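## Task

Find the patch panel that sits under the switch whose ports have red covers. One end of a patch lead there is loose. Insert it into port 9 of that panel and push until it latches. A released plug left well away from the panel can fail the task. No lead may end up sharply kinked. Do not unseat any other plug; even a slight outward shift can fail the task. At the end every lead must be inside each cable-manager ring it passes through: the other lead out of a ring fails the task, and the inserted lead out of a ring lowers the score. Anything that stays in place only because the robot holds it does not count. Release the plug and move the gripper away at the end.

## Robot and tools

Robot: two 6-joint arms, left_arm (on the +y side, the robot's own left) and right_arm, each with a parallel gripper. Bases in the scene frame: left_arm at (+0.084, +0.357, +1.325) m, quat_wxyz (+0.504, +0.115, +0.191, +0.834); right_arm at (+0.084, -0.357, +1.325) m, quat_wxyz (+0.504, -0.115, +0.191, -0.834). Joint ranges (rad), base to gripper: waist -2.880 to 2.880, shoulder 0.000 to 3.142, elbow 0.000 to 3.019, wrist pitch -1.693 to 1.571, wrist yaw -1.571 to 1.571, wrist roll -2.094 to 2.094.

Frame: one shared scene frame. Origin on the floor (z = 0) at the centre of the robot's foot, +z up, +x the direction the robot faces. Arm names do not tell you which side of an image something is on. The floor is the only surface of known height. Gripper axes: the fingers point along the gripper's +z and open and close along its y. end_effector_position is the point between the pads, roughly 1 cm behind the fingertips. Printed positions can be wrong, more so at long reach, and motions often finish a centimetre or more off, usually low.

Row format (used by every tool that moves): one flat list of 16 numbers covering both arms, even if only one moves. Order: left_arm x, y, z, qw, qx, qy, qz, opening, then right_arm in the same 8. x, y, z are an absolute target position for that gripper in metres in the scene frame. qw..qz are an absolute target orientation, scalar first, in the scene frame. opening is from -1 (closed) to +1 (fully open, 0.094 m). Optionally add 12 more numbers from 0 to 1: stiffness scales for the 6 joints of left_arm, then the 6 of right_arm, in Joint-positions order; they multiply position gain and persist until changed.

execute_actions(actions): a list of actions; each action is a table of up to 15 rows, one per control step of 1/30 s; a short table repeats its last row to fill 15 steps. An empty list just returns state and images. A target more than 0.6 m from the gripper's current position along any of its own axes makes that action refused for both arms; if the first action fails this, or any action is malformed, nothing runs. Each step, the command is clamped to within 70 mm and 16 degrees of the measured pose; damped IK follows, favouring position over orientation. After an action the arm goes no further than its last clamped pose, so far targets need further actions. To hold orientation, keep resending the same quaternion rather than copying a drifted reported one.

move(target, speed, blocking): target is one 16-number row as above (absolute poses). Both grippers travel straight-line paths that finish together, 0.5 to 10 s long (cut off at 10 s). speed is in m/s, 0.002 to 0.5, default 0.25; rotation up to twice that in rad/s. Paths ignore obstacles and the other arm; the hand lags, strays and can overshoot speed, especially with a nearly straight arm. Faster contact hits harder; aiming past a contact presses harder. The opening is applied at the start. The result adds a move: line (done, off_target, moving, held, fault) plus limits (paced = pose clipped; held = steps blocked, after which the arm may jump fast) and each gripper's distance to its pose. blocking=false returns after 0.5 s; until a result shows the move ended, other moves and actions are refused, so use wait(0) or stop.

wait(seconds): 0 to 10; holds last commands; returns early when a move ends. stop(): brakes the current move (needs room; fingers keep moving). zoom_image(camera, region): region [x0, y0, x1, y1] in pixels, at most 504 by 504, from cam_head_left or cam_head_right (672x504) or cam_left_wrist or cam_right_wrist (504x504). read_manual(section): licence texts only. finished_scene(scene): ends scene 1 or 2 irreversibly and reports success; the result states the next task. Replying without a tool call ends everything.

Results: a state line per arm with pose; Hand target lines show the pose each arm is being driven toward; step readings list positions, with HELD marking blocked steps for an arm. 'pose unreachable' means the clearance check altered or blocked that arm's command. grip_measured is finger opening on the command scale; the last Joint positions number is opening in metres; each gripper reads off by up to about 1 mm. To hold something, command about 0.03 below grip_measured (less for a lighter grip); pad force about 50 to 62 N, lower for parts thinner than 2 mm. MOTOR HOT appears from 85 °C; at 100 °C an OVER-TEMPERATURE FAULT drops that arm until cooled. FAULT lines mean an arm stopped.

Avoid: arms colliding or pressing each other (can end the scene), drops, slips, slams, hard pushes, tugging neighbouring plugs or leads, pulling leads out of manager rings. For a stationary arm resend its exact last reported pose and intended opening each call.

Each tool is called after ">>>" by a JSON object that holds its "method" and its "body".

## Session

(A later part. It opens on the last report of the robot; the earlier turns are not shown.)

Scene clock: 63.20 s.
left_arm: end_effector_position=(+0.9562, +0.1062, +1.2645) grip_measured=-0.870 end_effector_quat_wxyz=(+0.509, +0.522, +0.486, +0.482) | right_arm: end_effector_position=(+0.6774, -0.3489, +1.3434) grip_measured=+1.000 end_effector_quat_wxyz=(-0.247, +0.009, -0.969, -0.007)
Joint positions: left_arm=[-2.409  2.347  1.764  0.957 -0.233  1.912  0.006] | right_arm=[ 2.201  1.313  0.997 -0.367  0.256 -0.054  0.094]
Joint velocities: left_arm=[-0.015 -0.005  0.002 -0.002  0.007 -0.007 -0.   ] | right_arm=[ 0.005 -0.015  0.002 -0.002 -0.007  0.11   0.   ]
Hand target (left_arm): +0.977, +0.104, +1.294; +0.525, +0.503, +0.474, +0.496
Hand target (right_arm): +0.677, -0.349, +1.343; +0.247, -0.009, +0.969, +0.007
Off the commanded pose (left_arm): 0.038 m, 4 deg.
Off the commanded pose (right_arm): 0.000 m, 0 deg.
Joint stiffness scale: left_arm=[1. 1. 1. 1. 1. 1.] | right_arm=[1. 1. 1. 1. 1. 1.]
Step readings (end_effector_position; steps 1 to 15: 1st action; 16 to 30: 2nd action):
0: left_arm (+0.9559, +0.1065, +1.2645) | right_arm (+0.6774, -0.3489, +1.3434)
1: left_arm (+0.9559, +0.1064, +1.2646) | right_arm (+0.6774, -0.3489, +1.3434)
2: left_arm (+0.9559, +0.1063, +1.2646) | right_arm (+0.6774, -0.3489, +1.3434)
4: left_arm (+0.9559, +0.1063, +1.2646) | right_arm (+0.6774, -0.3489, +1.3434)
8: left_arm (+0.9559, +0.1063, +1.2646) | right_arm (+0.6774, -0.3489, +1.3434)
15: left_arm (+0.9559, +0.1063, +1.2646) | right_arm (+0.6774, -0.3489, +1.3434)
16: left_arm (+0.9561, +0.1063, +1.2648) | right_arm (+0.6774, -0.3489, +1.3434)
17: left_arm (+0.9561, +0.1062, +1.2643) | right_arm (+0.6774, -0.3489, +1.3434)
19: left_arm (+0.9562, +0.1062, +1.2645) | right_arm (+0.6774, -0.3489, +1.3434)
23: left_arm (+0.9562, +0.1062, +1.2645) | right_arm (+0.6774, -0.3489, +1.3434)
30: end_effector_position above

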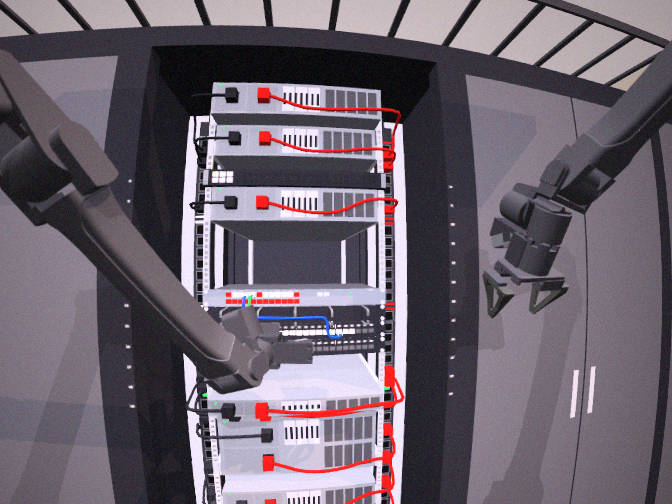

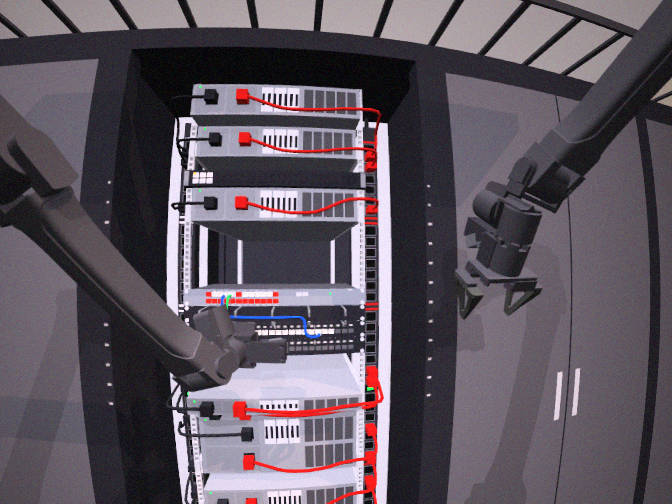

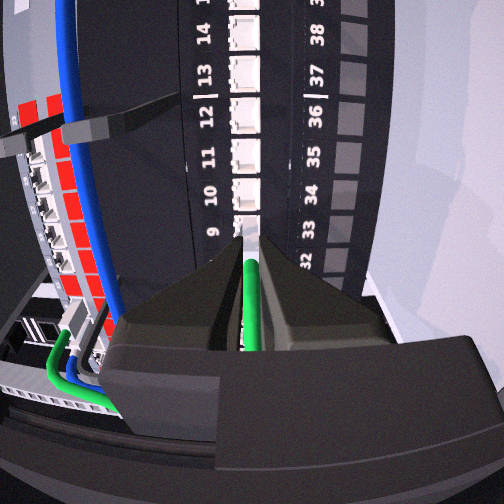

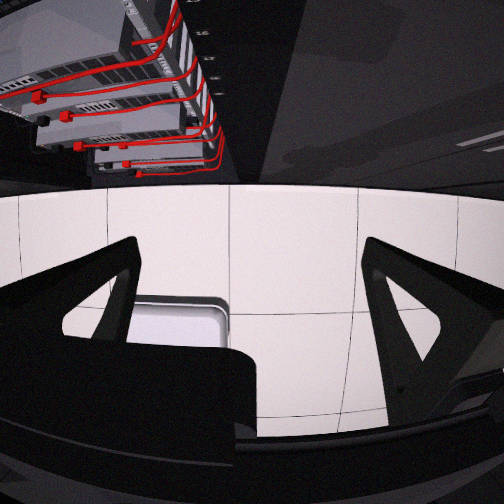

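>>> {"method": "execute_actions", "body": {"actions": [[[0.958,0.1035,1.294,0.5246,0.5034,0.4741,0.4964,-0.9,0.6774,-0.3489,1.3434,0.247,-0.009,0.969,0.007,1]],[[0.952,0.1035,1.294,0.5246,0.5034,0.4741,0.4964,-0.9,0.6774,-0.3489,1.3434,0.247,-0.009,0.969,0.007,1]]]}}

>>> {"method": "zoom_image", "body": {"camera": "cam_left_wrist", "region": [190,130,310,270]}}

Scene clock: 64.40 s.
left_arm: end_effector_position=(+0.9485, +0.1066, +1.2594) grip_measured=-0.870 end_effector_quat_wxyz=(+0.509, +0.523, +0.486, +0.482) | right_arm: end_effector_position=(+0.6774, -0.3489, +1.3434) grip_measured=+1.000 end_effector_quat_wxyz=(-0.247, +0.009, -0.969, -0.007)
Joint positions: left_arm=[-2.409  2.346  1.738  0.98  -0.232  1.915  0.006] | right_arm=[ 2.201  1.313  0.997 -0.367  0.256 -0.054  0.094]
Joint velocities: left_arm=[-0.005 -0.005 -0.002 -0.002  0.007 -0.051  0.001] | right_arm=[-0.005 -0.005  0.022 -0.002  0.022 -0.051  0.   ]
Hand target (left_arm): +0.952, +0.103, +1.293; +0.525, +0.503, +0.475, +0.496
Hand target (right_arm): +0.677, -0.349, +1.343; +0.247, -0.009, +0.969, +0.007
Off the commanded pose (left_arm): 0.035 m, 4 deg.
Off the commanded pose (right_arm): 0.000 m, 0 deg.
Joint stiffness scale: left_arm=[1. 1. 1. 1. 1. 1.] | right_arm=[1. 1. 1. 1. 1. 1.]
Step readings (end_effector_position; steps 1 to 15: 1st action; 16 to 30: 2nd action):
0: left_arm (+0.9562, +0.1062, +1.2645) | right_arm (+0.6774, -0.3489, +1.3434)
1: left_arm (+0.9555, +0.1064, +1.2642) | right_arm (+0.6774, -0.3489, +1.3434)
2: left_arm (+0.9555, +0.1065, +1.2647) | right_arm (+0.6774, -0.3489, +1.3434)
4: left_arm (+0.9555, +0.1063, +1.2647) | right_arm (+0.6774, -0.3489, +1.3434)
8: left_arm (+0.9555, +0.1063, +1.2647) | right_arm (+0.6774, -0.3489, +1.3434)
15: left_arm (+0.9555, +0.1063, +1.2647) | right_arm (+0.6774, -0.3489, +1.3434)
16: left_arm (+0.9548, +0.1064, +1.2642) | right_arm (+0.6774, -0.3489, +1.3434)
17: left_arm (+0.9538, +0.1068, +1.2645) | right_arm (+0.6774, -0.3489, +1.3434)
19: left_arm (+0.9513, +0.1069, +1.2625) | right_arm (+0.6774, -0.3489, +1.3434)
23: left_arm (+0.9485, +0.1064, +1.2589) | right_arm (+0.6774, -0.3489, +1.3434)
30: end_effector_position above

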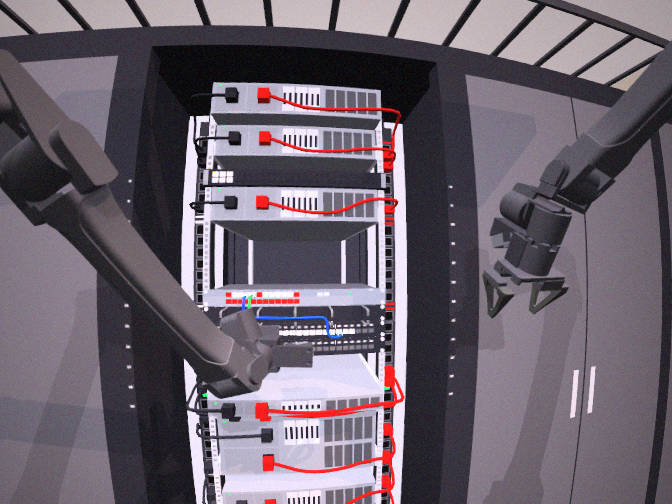

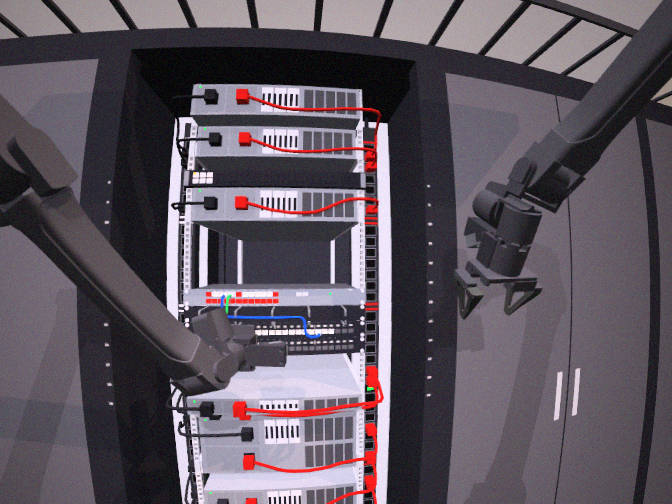

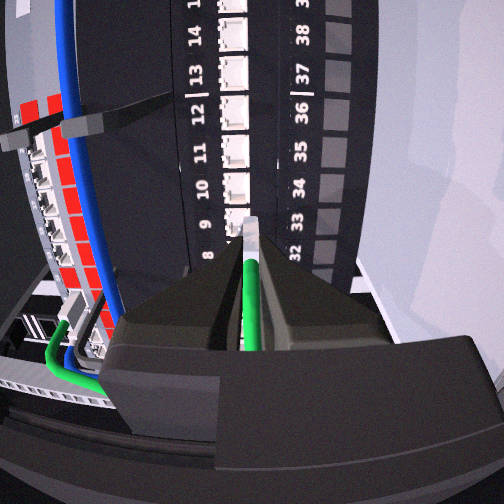

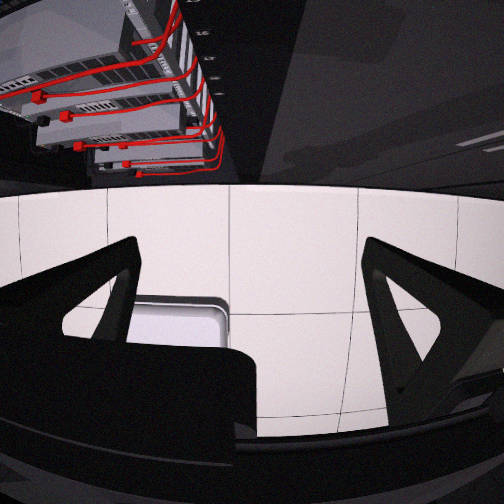

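Region (190, 130, 310, 270) of cam_left_wrist's 504x504 image, scaled by 3.600, with more detail than that image has; it fills the left 432 columns of this view, and the rest is white.

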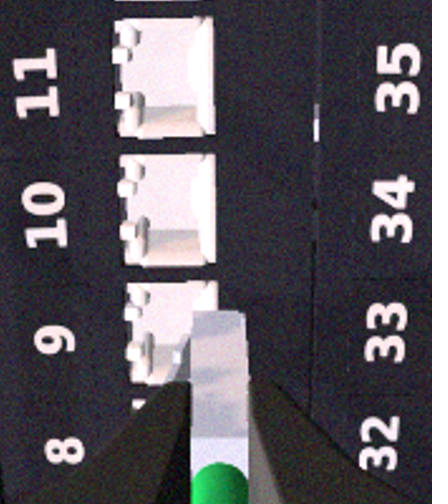

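>>> {"method": "execute_actions", "body": {"actions": [[[0.959,0.1045,1.297,0.5246,0.5034,0.4741,0.4964,-0.9,0.6774,-0.3489,1.3434,0.247,-0.009,0.969,0.007,1]],[[0.963,0.1045,1.299,0.5246,0.5034,0.4741,0.4964,-0.9,0.6774,-0.3489,1.3434,0.247,-0.009,0.969,0.007,1]]]}}

>>> {"method": "zoom_image", "body": {"camera": "cam_left_wrist", "region": [190,130,310,270]}}

Scene clock: 65.67 s.
left_arm: end_effector_position=(+0.9485, +0.1065, +1.2594) grip_measured=-0.870 end_effector_quat_wxyz=(+0.509, +0.523, +0.485, +0.482) | right_arm: end_effector_position=(+0.6774, -0.3489, +1.3434) grip_measured=+1.000 end_effector_quat_wxyz=(-0.247, +0.009, -0.969, -0.007)
Joint positions: left_arm=[-2.409  2.346  1.738  0.98  -0.231  1.915  0.006] | right_arm=[ 2.201  1.313  0.997 -0.367  0.256 -0.054  0.094]
Joint velocities: left_arm=[-0.005  0.005 -0.002 -0.007 -0.051 -0.007  0.   ] | right_arm=[-0.015  0.005  0.007  0.002 -0.095  0.037  0.   ]
Hand target (left_arm): +0.961, +0.105, +1.299; +0.525, +0.503, +0.475, +0.496
Hand target (right_arm): +0.677, -0.349, +1.343; +0.247, -0.009, +0.969, +0.007
Off the commanded pose (left_arm): 0.042 m, 4 deg.
Off the commanded pose (right_arm): 0.000 m, 0 deg.
Joint stiffness scale: left_arm=[1. 1. 1. 1. 1. 1.] | right_arm=[1. 1. 1. 1. 1. 1.]
Step readings (end_effector_position; steps 1 to 15: 1st action; 16 to 30: 2nd action):
0: left_arm (+0.9485, +0.1066, +1.2594) | right_arm (+0.6774, -0.3489, +1.3434)
1: left_arm (+0.9485, +0.1066, +1.2594) | right_arm (+0.6774, -0.3489, +1.3434)
2: left_arm (+0.9485, +0.1066, +1.2594) | right_arm (+0.6774, -0.3489, +1.3434)
4: left_arm (+0.9485, +0.1066, +1.2594) | right_arm (+0.6774, -0.3489, +1.3434)
8: left_arm (+0.9485, +0.1066, +1.2594) | right_arm (+0.6774, -0.3489, +1.3434)
15: left_arm (+0.9485, +0.1066, +1.2594) | right_arm (+0.6774, -0.3489, +1.3434)
16: left_arm (+0.9485, +0.1065, +1.2594) | right_arm (+0.6774, -0.3489, +1.3434)
17: left_arm (+0.9485, +0.1065, +1.2594) | right_arm (+0.6774, -0.3489, +1.3434)
19: left_arm (+0.9485, +0.1065, +1.2594) | right_arm (+0.6774, -0.3489, +1.3434)
23: left_arm (+0.9485, +0.1065, +1.2594) | right_arm (+0.6774, -0.3489, +1.3434)
30: end_effector_position above

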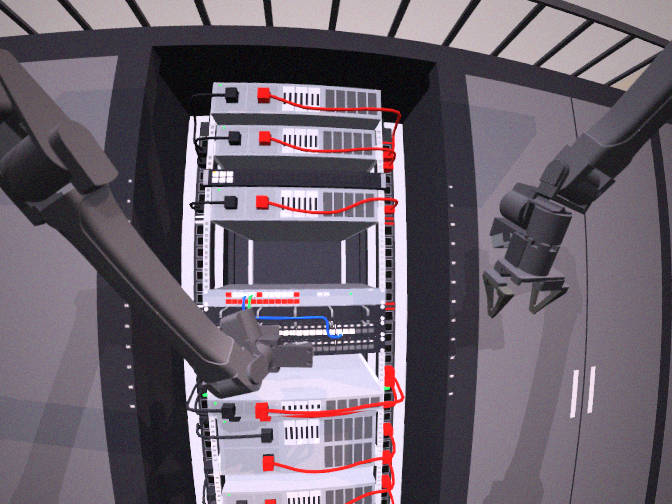

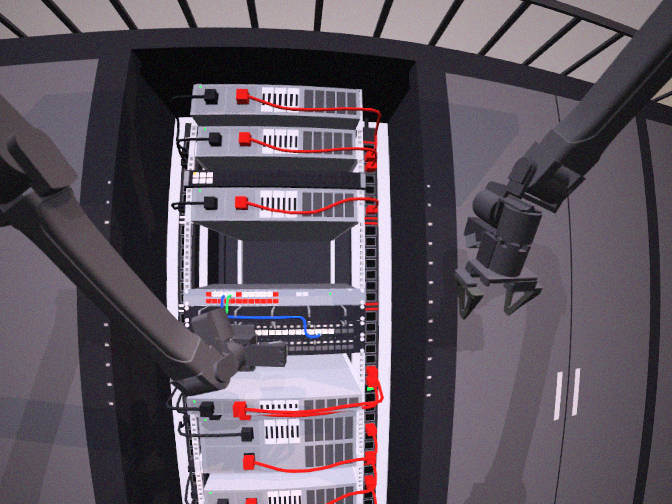

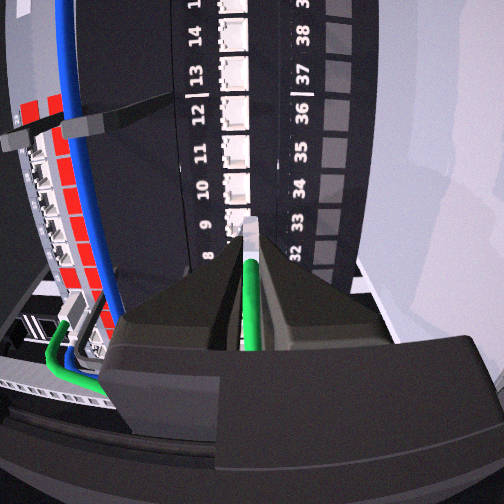

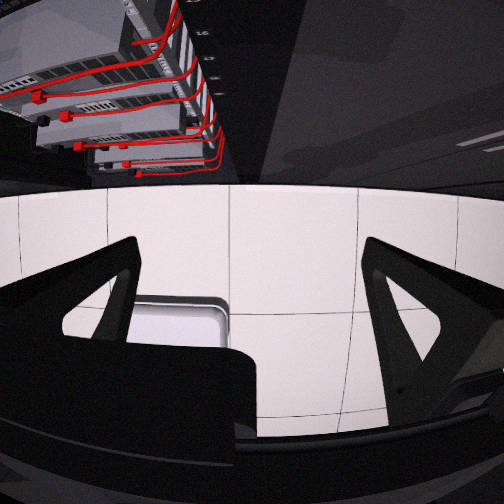

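Region (190, 130, 310, 270) of cam_left_wrist's 504x504 image, scaled by 3.600, with more detail than that image has; it fills the left 432 columns of this view, and the rest is white.

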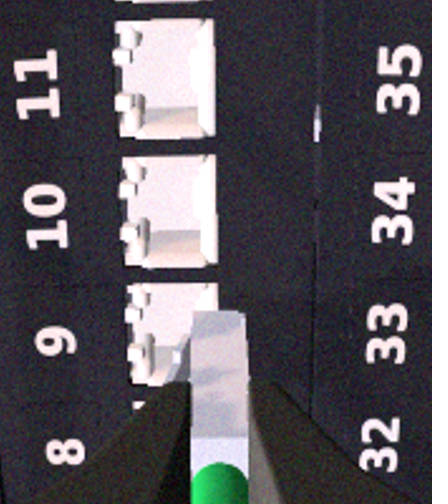

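>>> {"method": "execute_actions", "body": {"actions": [[[0.967,0.1045,1.301,0.5246,0.5034,0.4741,0.4964,-0.9,0.6774,-0.3489,1.3434,0.247,-0.009,0.969,0.007,1]]]}}

>>> {"method": "zoom_image", "body": {"camera": "cam_left_wrist", "region": [190,130,310,270]}}

Scene clock: 66.33 s.
left_arm: end_effector_position=(+0.9485, +0.1063, +1.2595) grip_measured=-0.870 end_effector_quat_wxyz=(+0.509, +0.523, +0.485, +0.482) | right_arm: end_effector_position=(+0.6774, -0.3489, +1.3434) grip_measured=+1.000 end_effector_quat_wxyz=(-0.247, +0.009, -0.969, -0.007)
Joint positions: left_arm=[-2.409  2.346  1.738  0.98  -0.23   1.915  0.006] | right_arm=[ 2.201  1.313  0.997 -0.367  0.256 -0.054  0.094]
Joint velocities: left_arm=[ 0.005 -0.015 -0.002  0.017 -0.007  0.007  0.   ] | right_arm=[-0.005  0.005 -0.012 -0.012  0.007 -0.095  0.   ]
Hand target (left_arm): +0.964, +0.106, +1.301; +0.525, +0.503, +0.474, +0.496
Hand target (right_arm): +0.677, -0.349, +1.343; +0.247, -0.009, +0.969, +0.007
Off the commanded pose (left_arm): 0.045 m, 4 deg.
Off the commanded pose (right_arm): 0.000 m, 0 deg.
Joint stiffness scale: left_arm=[1. 1. 1. 1. 1. 1.] | right_arm=[1. 1. 1. 1. 1. 1.]
Step readings (end_effector_position):
0: left_arm (+0.9485, +0.1065, +1.2594) | right_arm (+0.6774, -0.3489, +1.3434)
1: left_arm (+0.9485, +0.1064, +1.2595) | right_arm (+0.6774, -0.3489, +1.3434)
2: left_arm (+0.9485, +0.1064, +1.2595) | right_arm (+0.6774, -0.3489, +1.3434)
4: left_arm (+0.9485, +0.1063, +1.2595) | right_arm (+0.6774, -0.3489, +1.3434)
8: left_arm (+0.9485, +0.1063, +1.2595) | right_arm (+0.6774, -0.3489, +1.3434)
15: end_effector_position above

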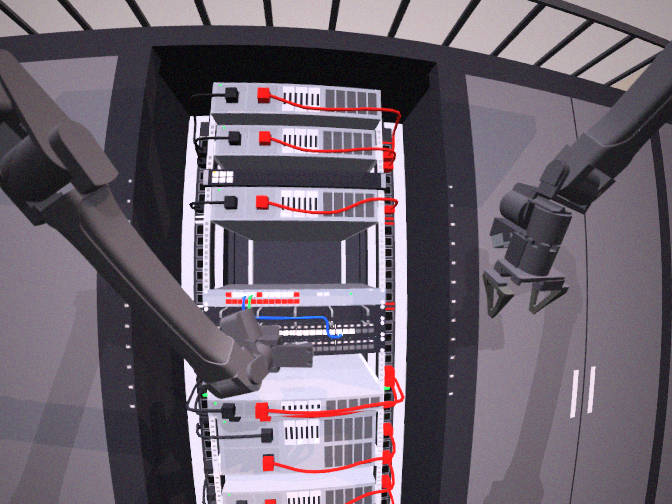

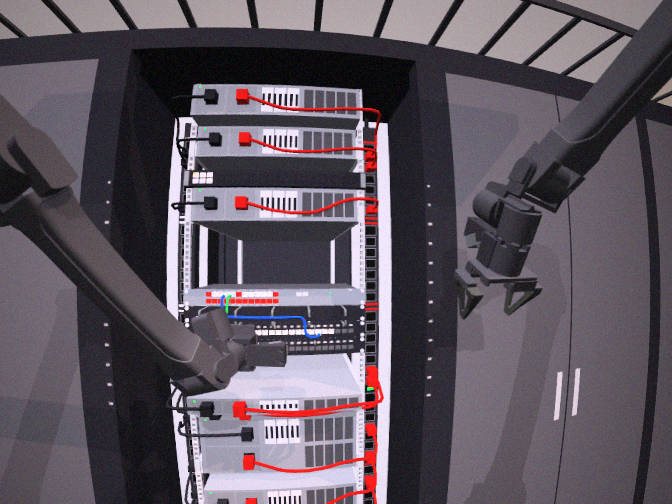

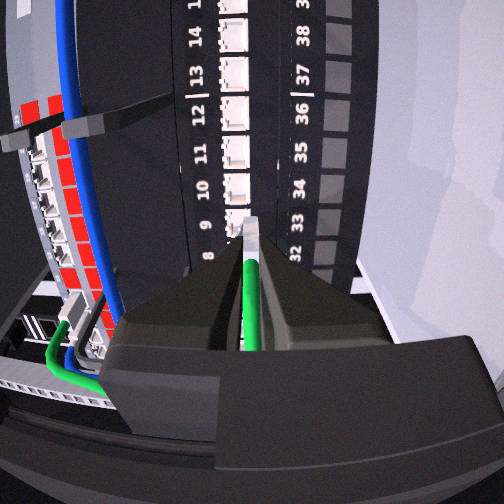

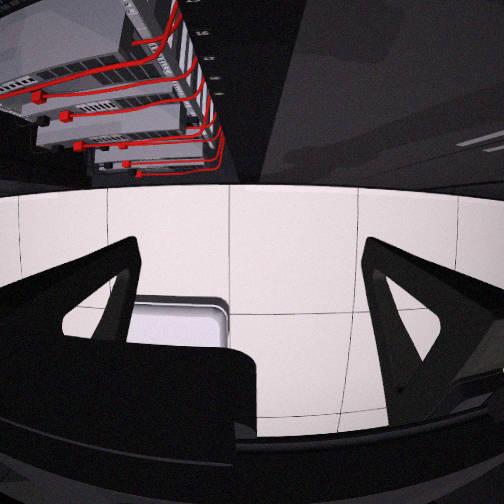

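Region (190, 130, 310, 270) of cam_left_wrist's 504x504 image, scaled by 3.600, with more detail than that image has; it fills the left 432 columns of this view, and the rest is white.

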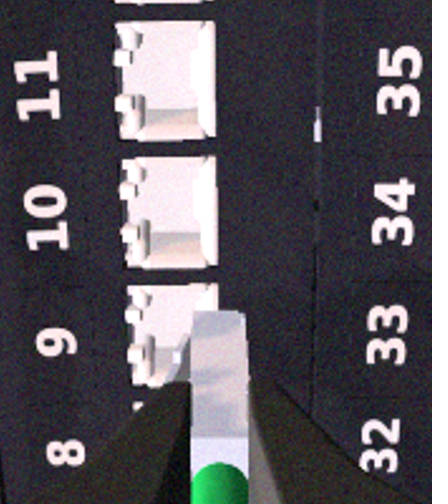

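>>> {"method": "execute_actions", "body": {"actions": [[[0.971,0.1035,1.304,0.5246,0.5034,0.4741,0.4964,-0.9,0.6774,-0.3489,1.3434,0.247,-0.009,0.969,0.007,1]]]}}

>>> {"method": "zoom_image", "body": {"camera": "cam_left_wrist", "region": [190,130,310,270]}}

Scene clock: 67.10 s.
left_arm: end_effector_position=(+0.9485, +0.1063, +1.2595) grip_measured=-0.870 end_effector_quat_wxyz=(+0.509, +0.523, +0.485, +0.482) | right_arm: end_effector_position=(+0.6774, -0.3489, +1.3434) grip_measured=+1.000 end_effector_quat_wxyz=(-0.247, +0.009, -0.969, -0.007)
Joint positions: left_arm=[-2.409  2.346  1.738  0.98  -0.23   1.915  0.006] | right_arm=[ 2.201  1.313  0.997 -0.367  0.256 -0.054  0.094]
Joint velocities: left_arm=[-0.015 -0.005 -0.007 -0.002  0.051 -0.037  0.   ] | right_arm=[ 0.015  0.005 -0.002 -0.017 -0.066  0.007  0.   ]
Hand target (left_arm): +0.967, +0.105, +1.305; +0.525, +0.503, +0.475, +0.496
Hand target (right_arm): +0.677, -0.349, +1.343; +0.247, -0.009, +0.969, +0.007
Off the commanded pose (left_arm): 0.050 m, 4 deg.
Off the commanded pose (right_arm): 0.000 m, 0 deg.
Joint stiffness scale: left_arm=[1. 1. 1. 1. 1. 1.] | right_arm=[1. 1. 1. 1. 1. 1.]
Step readings (end_effector_position):
0: left_arm (+0.9485, +0.1063, +1.2595) | right_arm (+0.6774, -0.3489, +1.3434)
1: left_arm (+0.9485, +0.1063, +1.2595) | right_arm (+0.6774, -0.3489, +1.3434)
2: left_arm (+0.9485, +0.1063, +1.2595) | right_arm (+0.6774, -0.3489, +1.3434)
4: left_arm (+0.9485, +0.1063, +1.2595) | right_arm (+0.6774, -0.3489, +1.3434)
8: left_arm (+0.9485, +0.1063, +1.2595) | right_arm (+0.6774, -0.3489, +1.3434)
15: end_effector_position above

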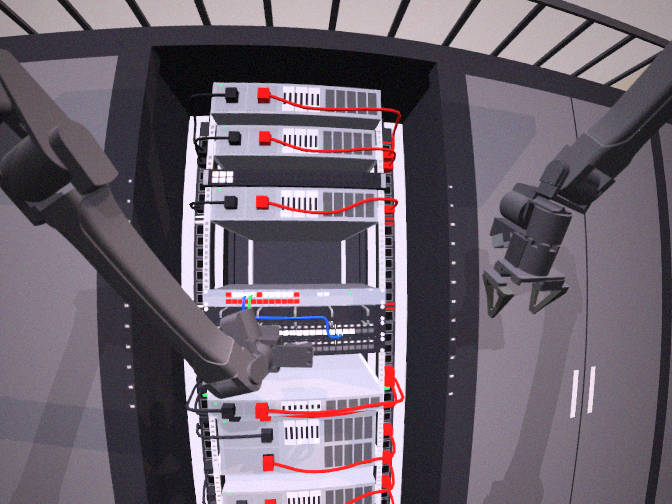

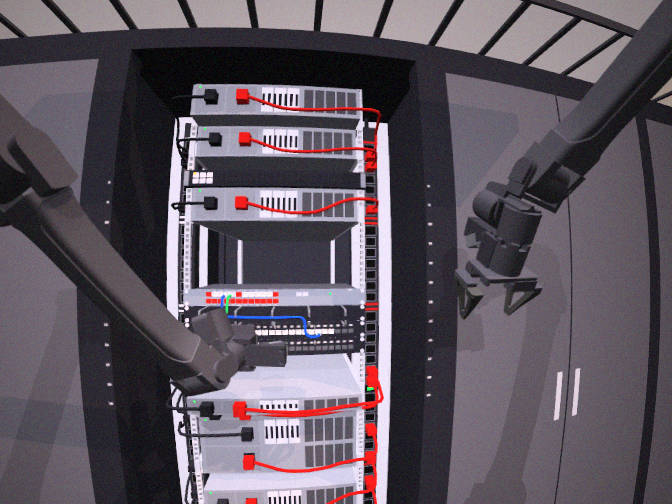

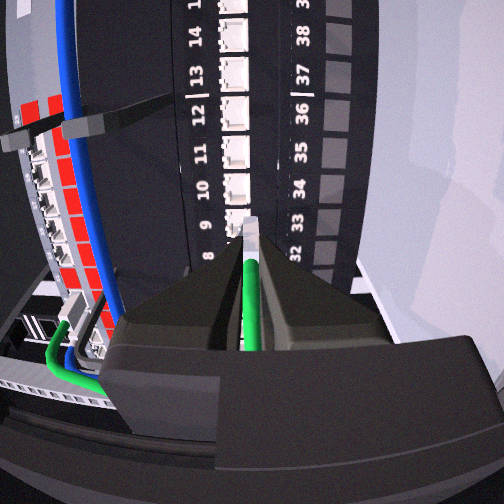

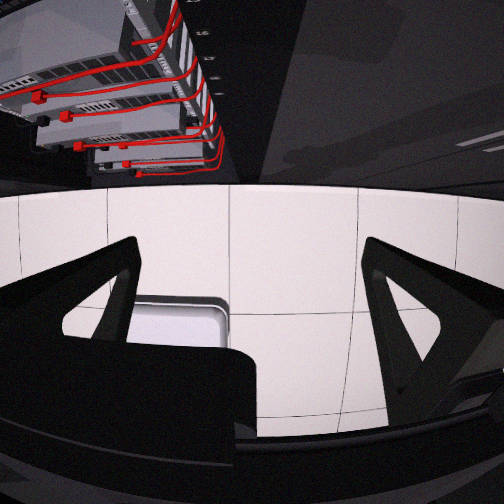

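Region (190, 130, 310, 270) of cam_left_wrist's 504x504 image, scaled by 3.600, with more detail than that image has; it fills the left 432 columns of this view, and the rest is white.

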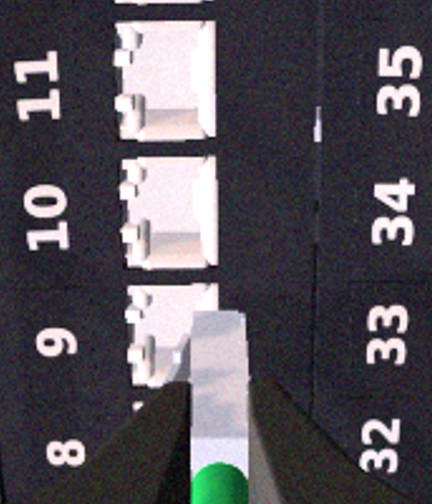

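>>> {"method": "execute_actions", "body": {"actions": [[[0.971,0.1035,1.307,0.5275,0.5004,0.4709,0.4995,-0.9,0.6774,-0.3489,1.3434,0.247,-0.009,0.969,0.007,1]]]}}

Scene clock: 67.90 s.
left_arm: end_effector_position=(+0.9484, +0.1059, +1.2596) grip_measured=-0.870 end_effector_quat_wxyz=(+0.509, +0.524, +0.484, +0.482) | right_arm: end_effector_position=(+0.6774, -0.3489, +1.3434) grip_measured=+1.000 end_effector_quat_wxyz=(-0.247, +0.009, -0.969, -0.007)
Joint positions: left_arm=[-2.409  2.346  1.738  0.98  -0.228  1.917  0.006] | right_arm=[ 2.201  1.313  0.997 -0.367  0.256 -0.054  0.094]
Joint velocities: left_arm=[-0.005 -0.005  0.002 -0.007 -0.007  0.007  0.   ] | right_arm=[-0.005 -0.015  0.002  0.002  0.051 -0.022  0.   ]
Hand target (left_arm): +0.967, +0.105, +1.308; +0.527, +0.500, +0.472, +0.499
Hand target (right_arm): +0.677, -0.349, +1.343; +0.247, -0.009, +0.969, +0.007
Off the commanded pose (left_arm): 0.053 m, 4 deg.
Off the commanded pose (right_arm): 0.000 m, 0 deg.
Joint stiffness scale: left_arm=[1. 1. 1. 1. 1. 1.] | right_arm=[1. 1. 1. 1. 1. 1.]
Step readings (end_effector_position):
0: left_arm (+0.9485, +0.1063, +1.2595) | right_arm (+0.6774, -0.3489, +1.3434)
1: left_arm (+0.9485, +0.1061, +1.2596) | right_arm (+0.6774, -0.3489, +1.3434)
2: left_arm (+0.9484, +0.1060, +1.2596) | right_arm (+0.6774, -0.3489, +1.3434)
4: left_arm (+0.9484, +0.1059, +1.2596) | right_arm (+0.6774, -0.3489, +1.3434)
8: left_arm (+0.9484, +0.1059, +1.2596) | right_arm (+0.6774, -0.3489, +1.3434)
15: end_effector_position above

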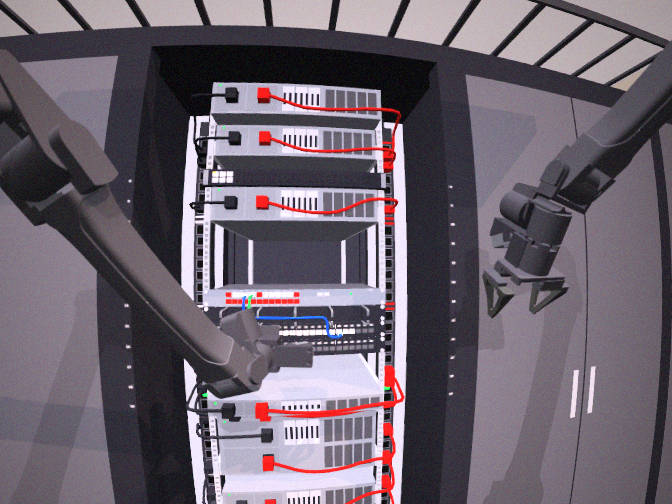

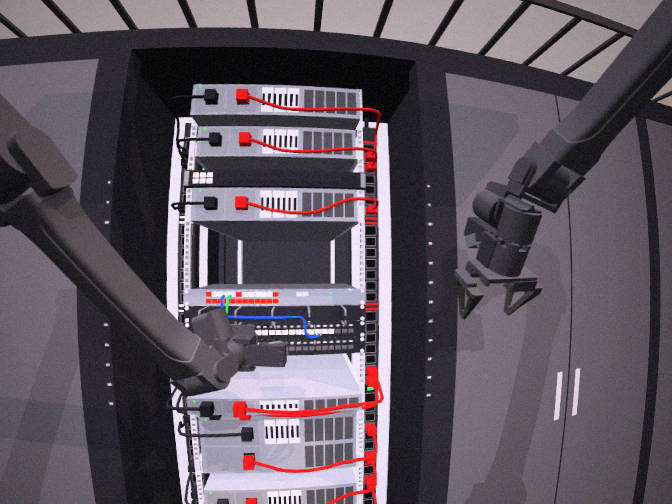

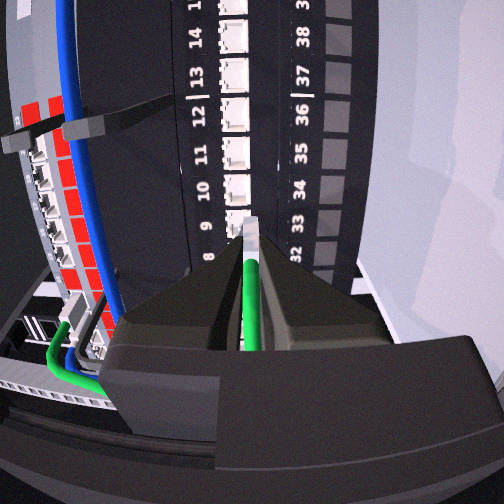

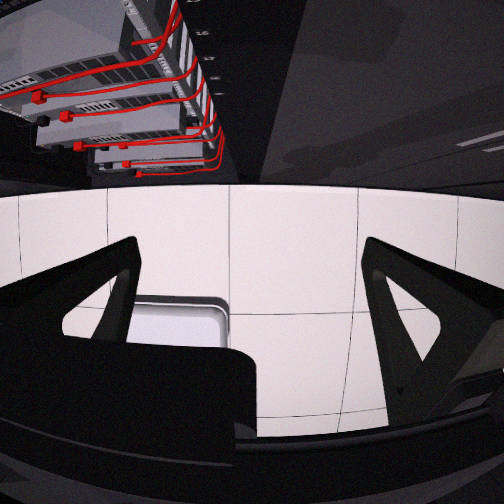

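>>> {"method": "zoom_image", "body": {"camera": "cam_left_wrist", "region": [0,230,200,430]}}

>>> {"method": "zoom_image", "body": {"camera": "cam_head_right", "region": [170,280,310,385]}}

Region (0, 230, 200, 430) of cam_left_wrist's 504x504 image, scaled by 2.520, with more detail than that image has.

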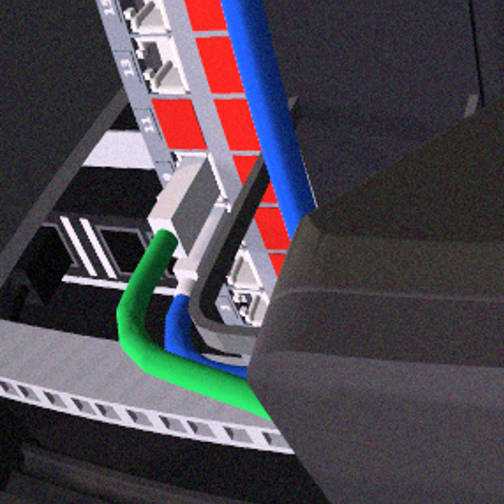

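Region (170, 280, 310, 385) of cam_head_right's 672x504 image, scaled by 3.600, with more detail than that image has; it fills the top 378 rows of this view, and the rest is white.

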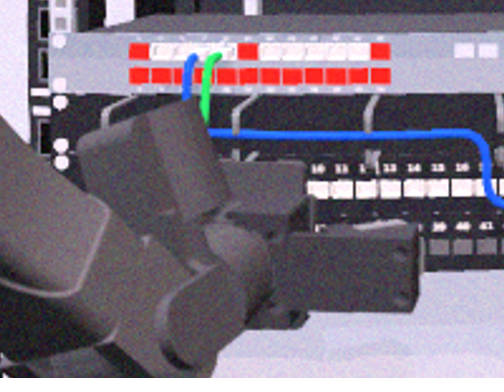

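>>> {"method": "execute_actions", "body": {"actions": [[[0.977,0.1025,1.307,0.5275,0.5004,0.4709,0.4995,-0.9,0.6774,-0.3489,1.3434,0.247,-0.009,0.969,0.007,1]]]}}

>>> {"method": "zoom_image", "body": {"camera": "cam_left_wrist", "region": [190,130,310,270]}}

Scene clock: 69.17 s.
left_arm: end_effector_position=(+0.9558, +0.1065, +1.2687) grip_measured=-0.870 end_effector_quat_wxyz=(+0.513, +0.518, +0.482, +0.486) | right_arm: end_effector_position=(+0.6774, -0.3489, +1.3434) grip_measured=+1.000 end_effector_quat_wxyz=(-0.247, +0.009, -0.969, -0.007)
Joint positions: left_arm=[-2.409  2.346  1.762  0.973 -0.226  1.917  0.006] | right_arm=[ 2.201  1.313  0.997 -0.367  0.256 -0.054  0.094]
Joint velocities: left_arm=[-0.005 -0.005 -0.007  0.007  0.007  0.022 -0.001] | right_arm=[ 0.005 -0.015  0.002  0.002 -0.037 -0.051  0.   ]
Hand target (left_arm): +0.973, +0.104, +1.308; +0.528, +0.500, +0.471, +0.499
Hand target (right_arm): +0.677, -0.349, +1.343; +0.247, -0.009, +0.969, +0.007
Off the commanded pose (left_arm): 0.044 m, 3 deg.
Off the commanded pose (right_arm): 0.000 m, 0 deg.
Joint stiffness scale: left_arm=[1. 1. 1. 1. 1. 1.] | right_arm=[1. 1. 1. 1. 1. 1.]
Step readings (end_effector_position):
0: left_arm (+0.9484, +0.1059, +1.2596) | right_arm (+0.6774, -0.3489, +1.3434)
1: left_arm (+0.9489, +0.1059, +1.2604) | right_arm (+0.6774, -0.3489, +1.3434)
2: left_arm (+0.9499, +0.1059, +1.2615) | right_arm (+0.6774, -0.3489, +1.3434)
4: left_arm (+0.9523, +0.1063, +1.2647) | right_arm (+0.6774, -0.3489, +1.3434)
8: left_arm (+0.9558, +0.1069, +1.2693) | right_arm (+0.6774, -0.3489, +1.3434)
15: end_effector_position above

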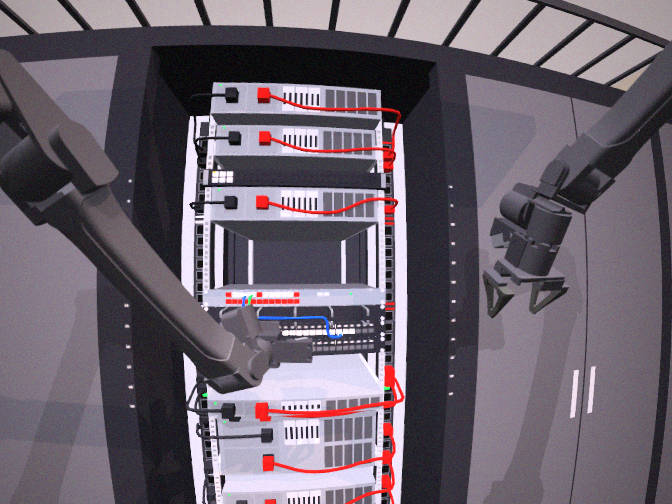

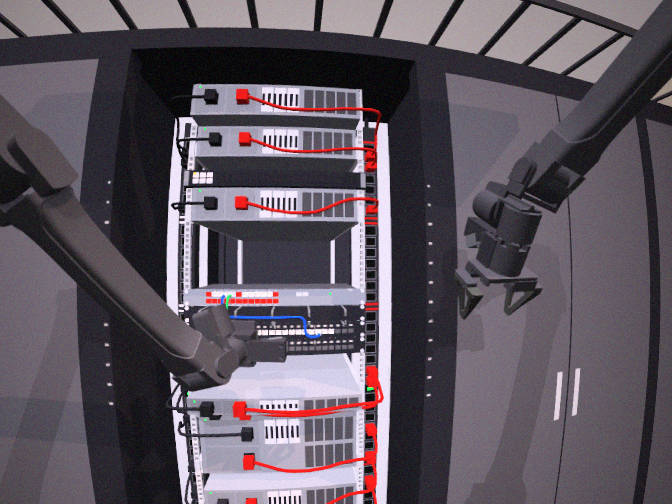

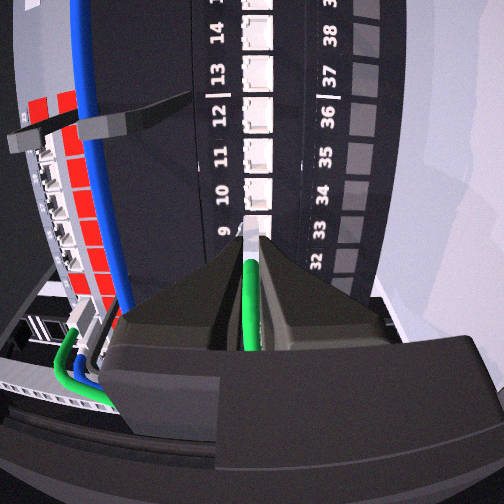

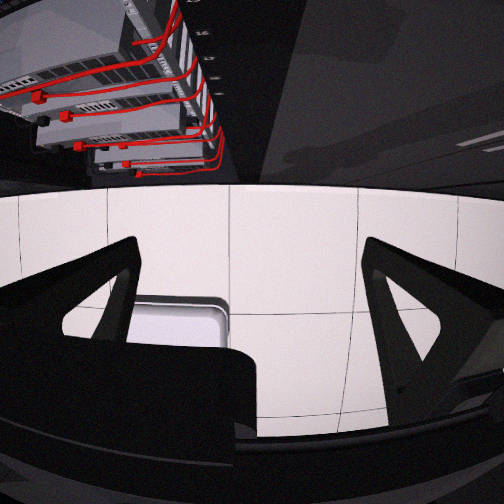

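Region (190, 130, 310, 270) of cam_left_wrist's 504x504 image, scaled by 3.600, with more detail than that image has; it fills the left 432 columns of this view, and the rest is white.

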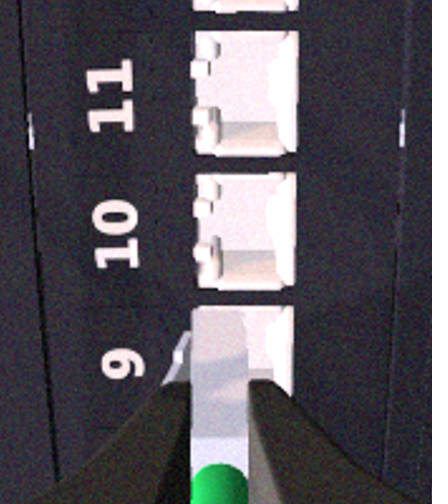

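>>> {"method": "execute_actions", "body": {"actions": [[[0.974,0.1045,1.307,0.5249,0.4980,0.4735,0.5022,-0.9,0.6774,-0.3489,1.3434,0.247,-0.009,0.969,0.007,1]],[[0.974,0.1045,1.305,0.5228,0.5002,0.4758,0.5000,-0.9,0.6774,-0.3489,1.3434,0.247,-0.009,0.969,0.007,1]]]}}

>>> {"method": "zoom_image", "body": {"camera": "cam_left_wrist", "region": [190,130,310,270]}}

Scene clock: 70.40 s.
left_arm: end_effector_position=(+0.9558, +0.1076, +1.2683) grip_measured=-0.870 end_effector_quat_wxyz=(+0.511, +0.517, +0.484, +0.487) | right_arm: end_effector_position=(+0.6774, -0.3489, +1.3434) grip_measured=+1.000 end_effector_quat_wxyz=(-0.247, +0.009, -0.969, -0.007)
Joint positions: left_arm=[-2.409  2.346  1.762  0.973 -0.233  1.917  0.006] | right_arm=[ 2.201  1.313  0.997 -0.367  0.256 -0.054  0.094]
Joint velocities: left_arm=[-0.024 -0.005 -0.002 -0.002 -0.007 -0.051  0.   ] | right_arm=[ 0.005 -0.005 -0.022 -0.002  0.037 -0.051  0.   ]
Hand target (left_arm): +0.971, +0.106, +1.306; +0.523, +0.500, +0.476, +0.500
Hand target (right_arm): +0.677, -0.349, +1.343; +0.247, -0.009, +0.969, +0.007
Off the commanded pose (left_arm): 0.041 m, 3 deg.
Off the commanded pose (right_arm): 0.000 m, 0 deg.
Joint stiffness scale: left_arm=[1. 1. 1. 1. 1. 1.] | right_arm=[1. 1. 1. 1. 1. 1.]
Step readings (end_effector_position; steps 1 to 15: 1st action; 16 to 30: 2nd action):
0: left_arm (+0.9558, +0.1065, +1.2687) | right_arm (+0.6774, -0.3489, +1.3434)
1: left_arm (+0.9558, +0.1070, +1.2685) | right_arm (+0.6774, -0.3489, +1.3434)
2: left_arm (+0.9558, +0.1073, +1.2684) | right_arm (+0.6774, -0.3489, +1.3434)
4: left_arm (+0.9558, +0.1073, +1.2684) | right_arm (+0.6774, -0.3489, +1.3434)
8: left_arm (+0.9558, +0.1074, +1.2684) | right_arm (+0.6774, -0.3489, +1.3434)
15: left_arm (+0.9558, +0.1074, +1.2684) | right_arm (+0.6774, -0.3489, +1.3434)
16: left_arm (+0.9558, +0.1075, +1.2683) | right_arm (+0.6774, -0.3489, +1.3434)
17: left_arm (+0.9558, +0.1076, +1.2683) | right_arm (+0.6774, -0.3489, +1.3434)
19: left_arm (+0.9558, +0.1076, +1.2683) | right_arm (+0.6774, -0.3489, +1.3434)
23: left_arm (+0.9558, +0.1076, +1.2683) | right_arm (+0.6774, -0.3489, +1.3434)
30: end_effector_position above

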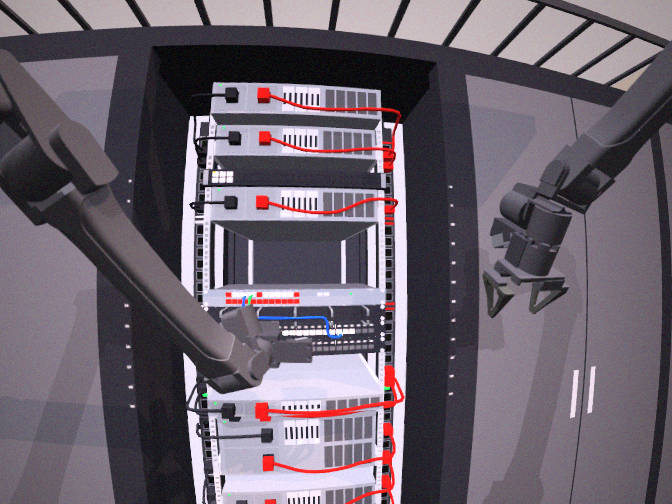

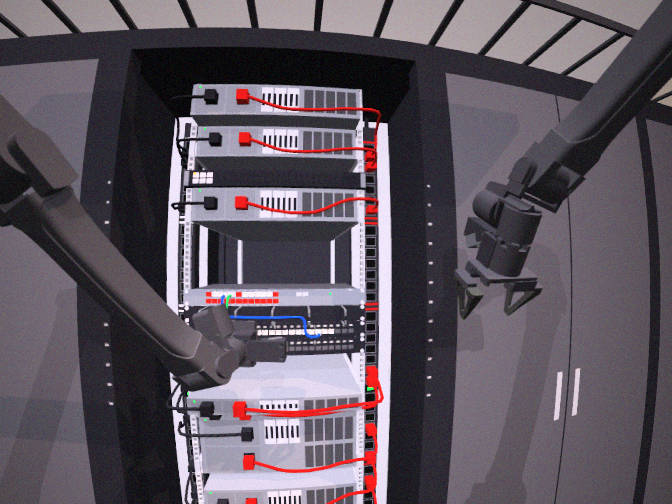

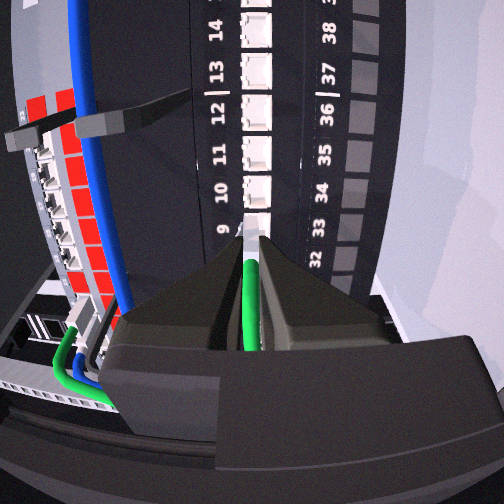

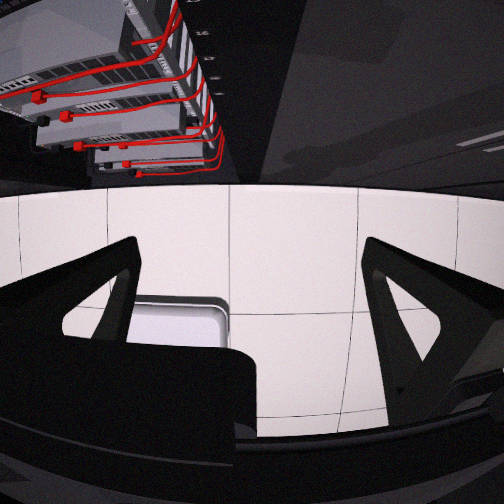

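Region (190, 130, 310, 270) of cam_left_wrist's 504x504 image, scaled by 3.600, with more detail than that image has; it fills the left 432 columns of this view, and the rest is white.

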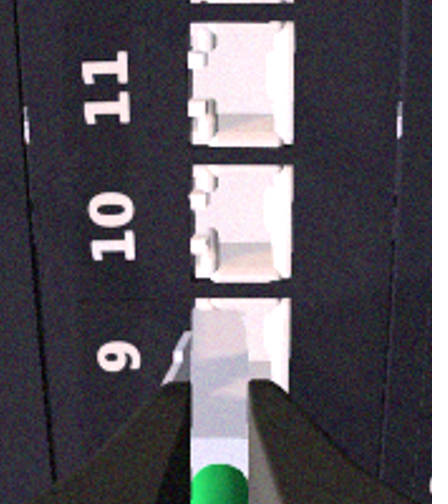

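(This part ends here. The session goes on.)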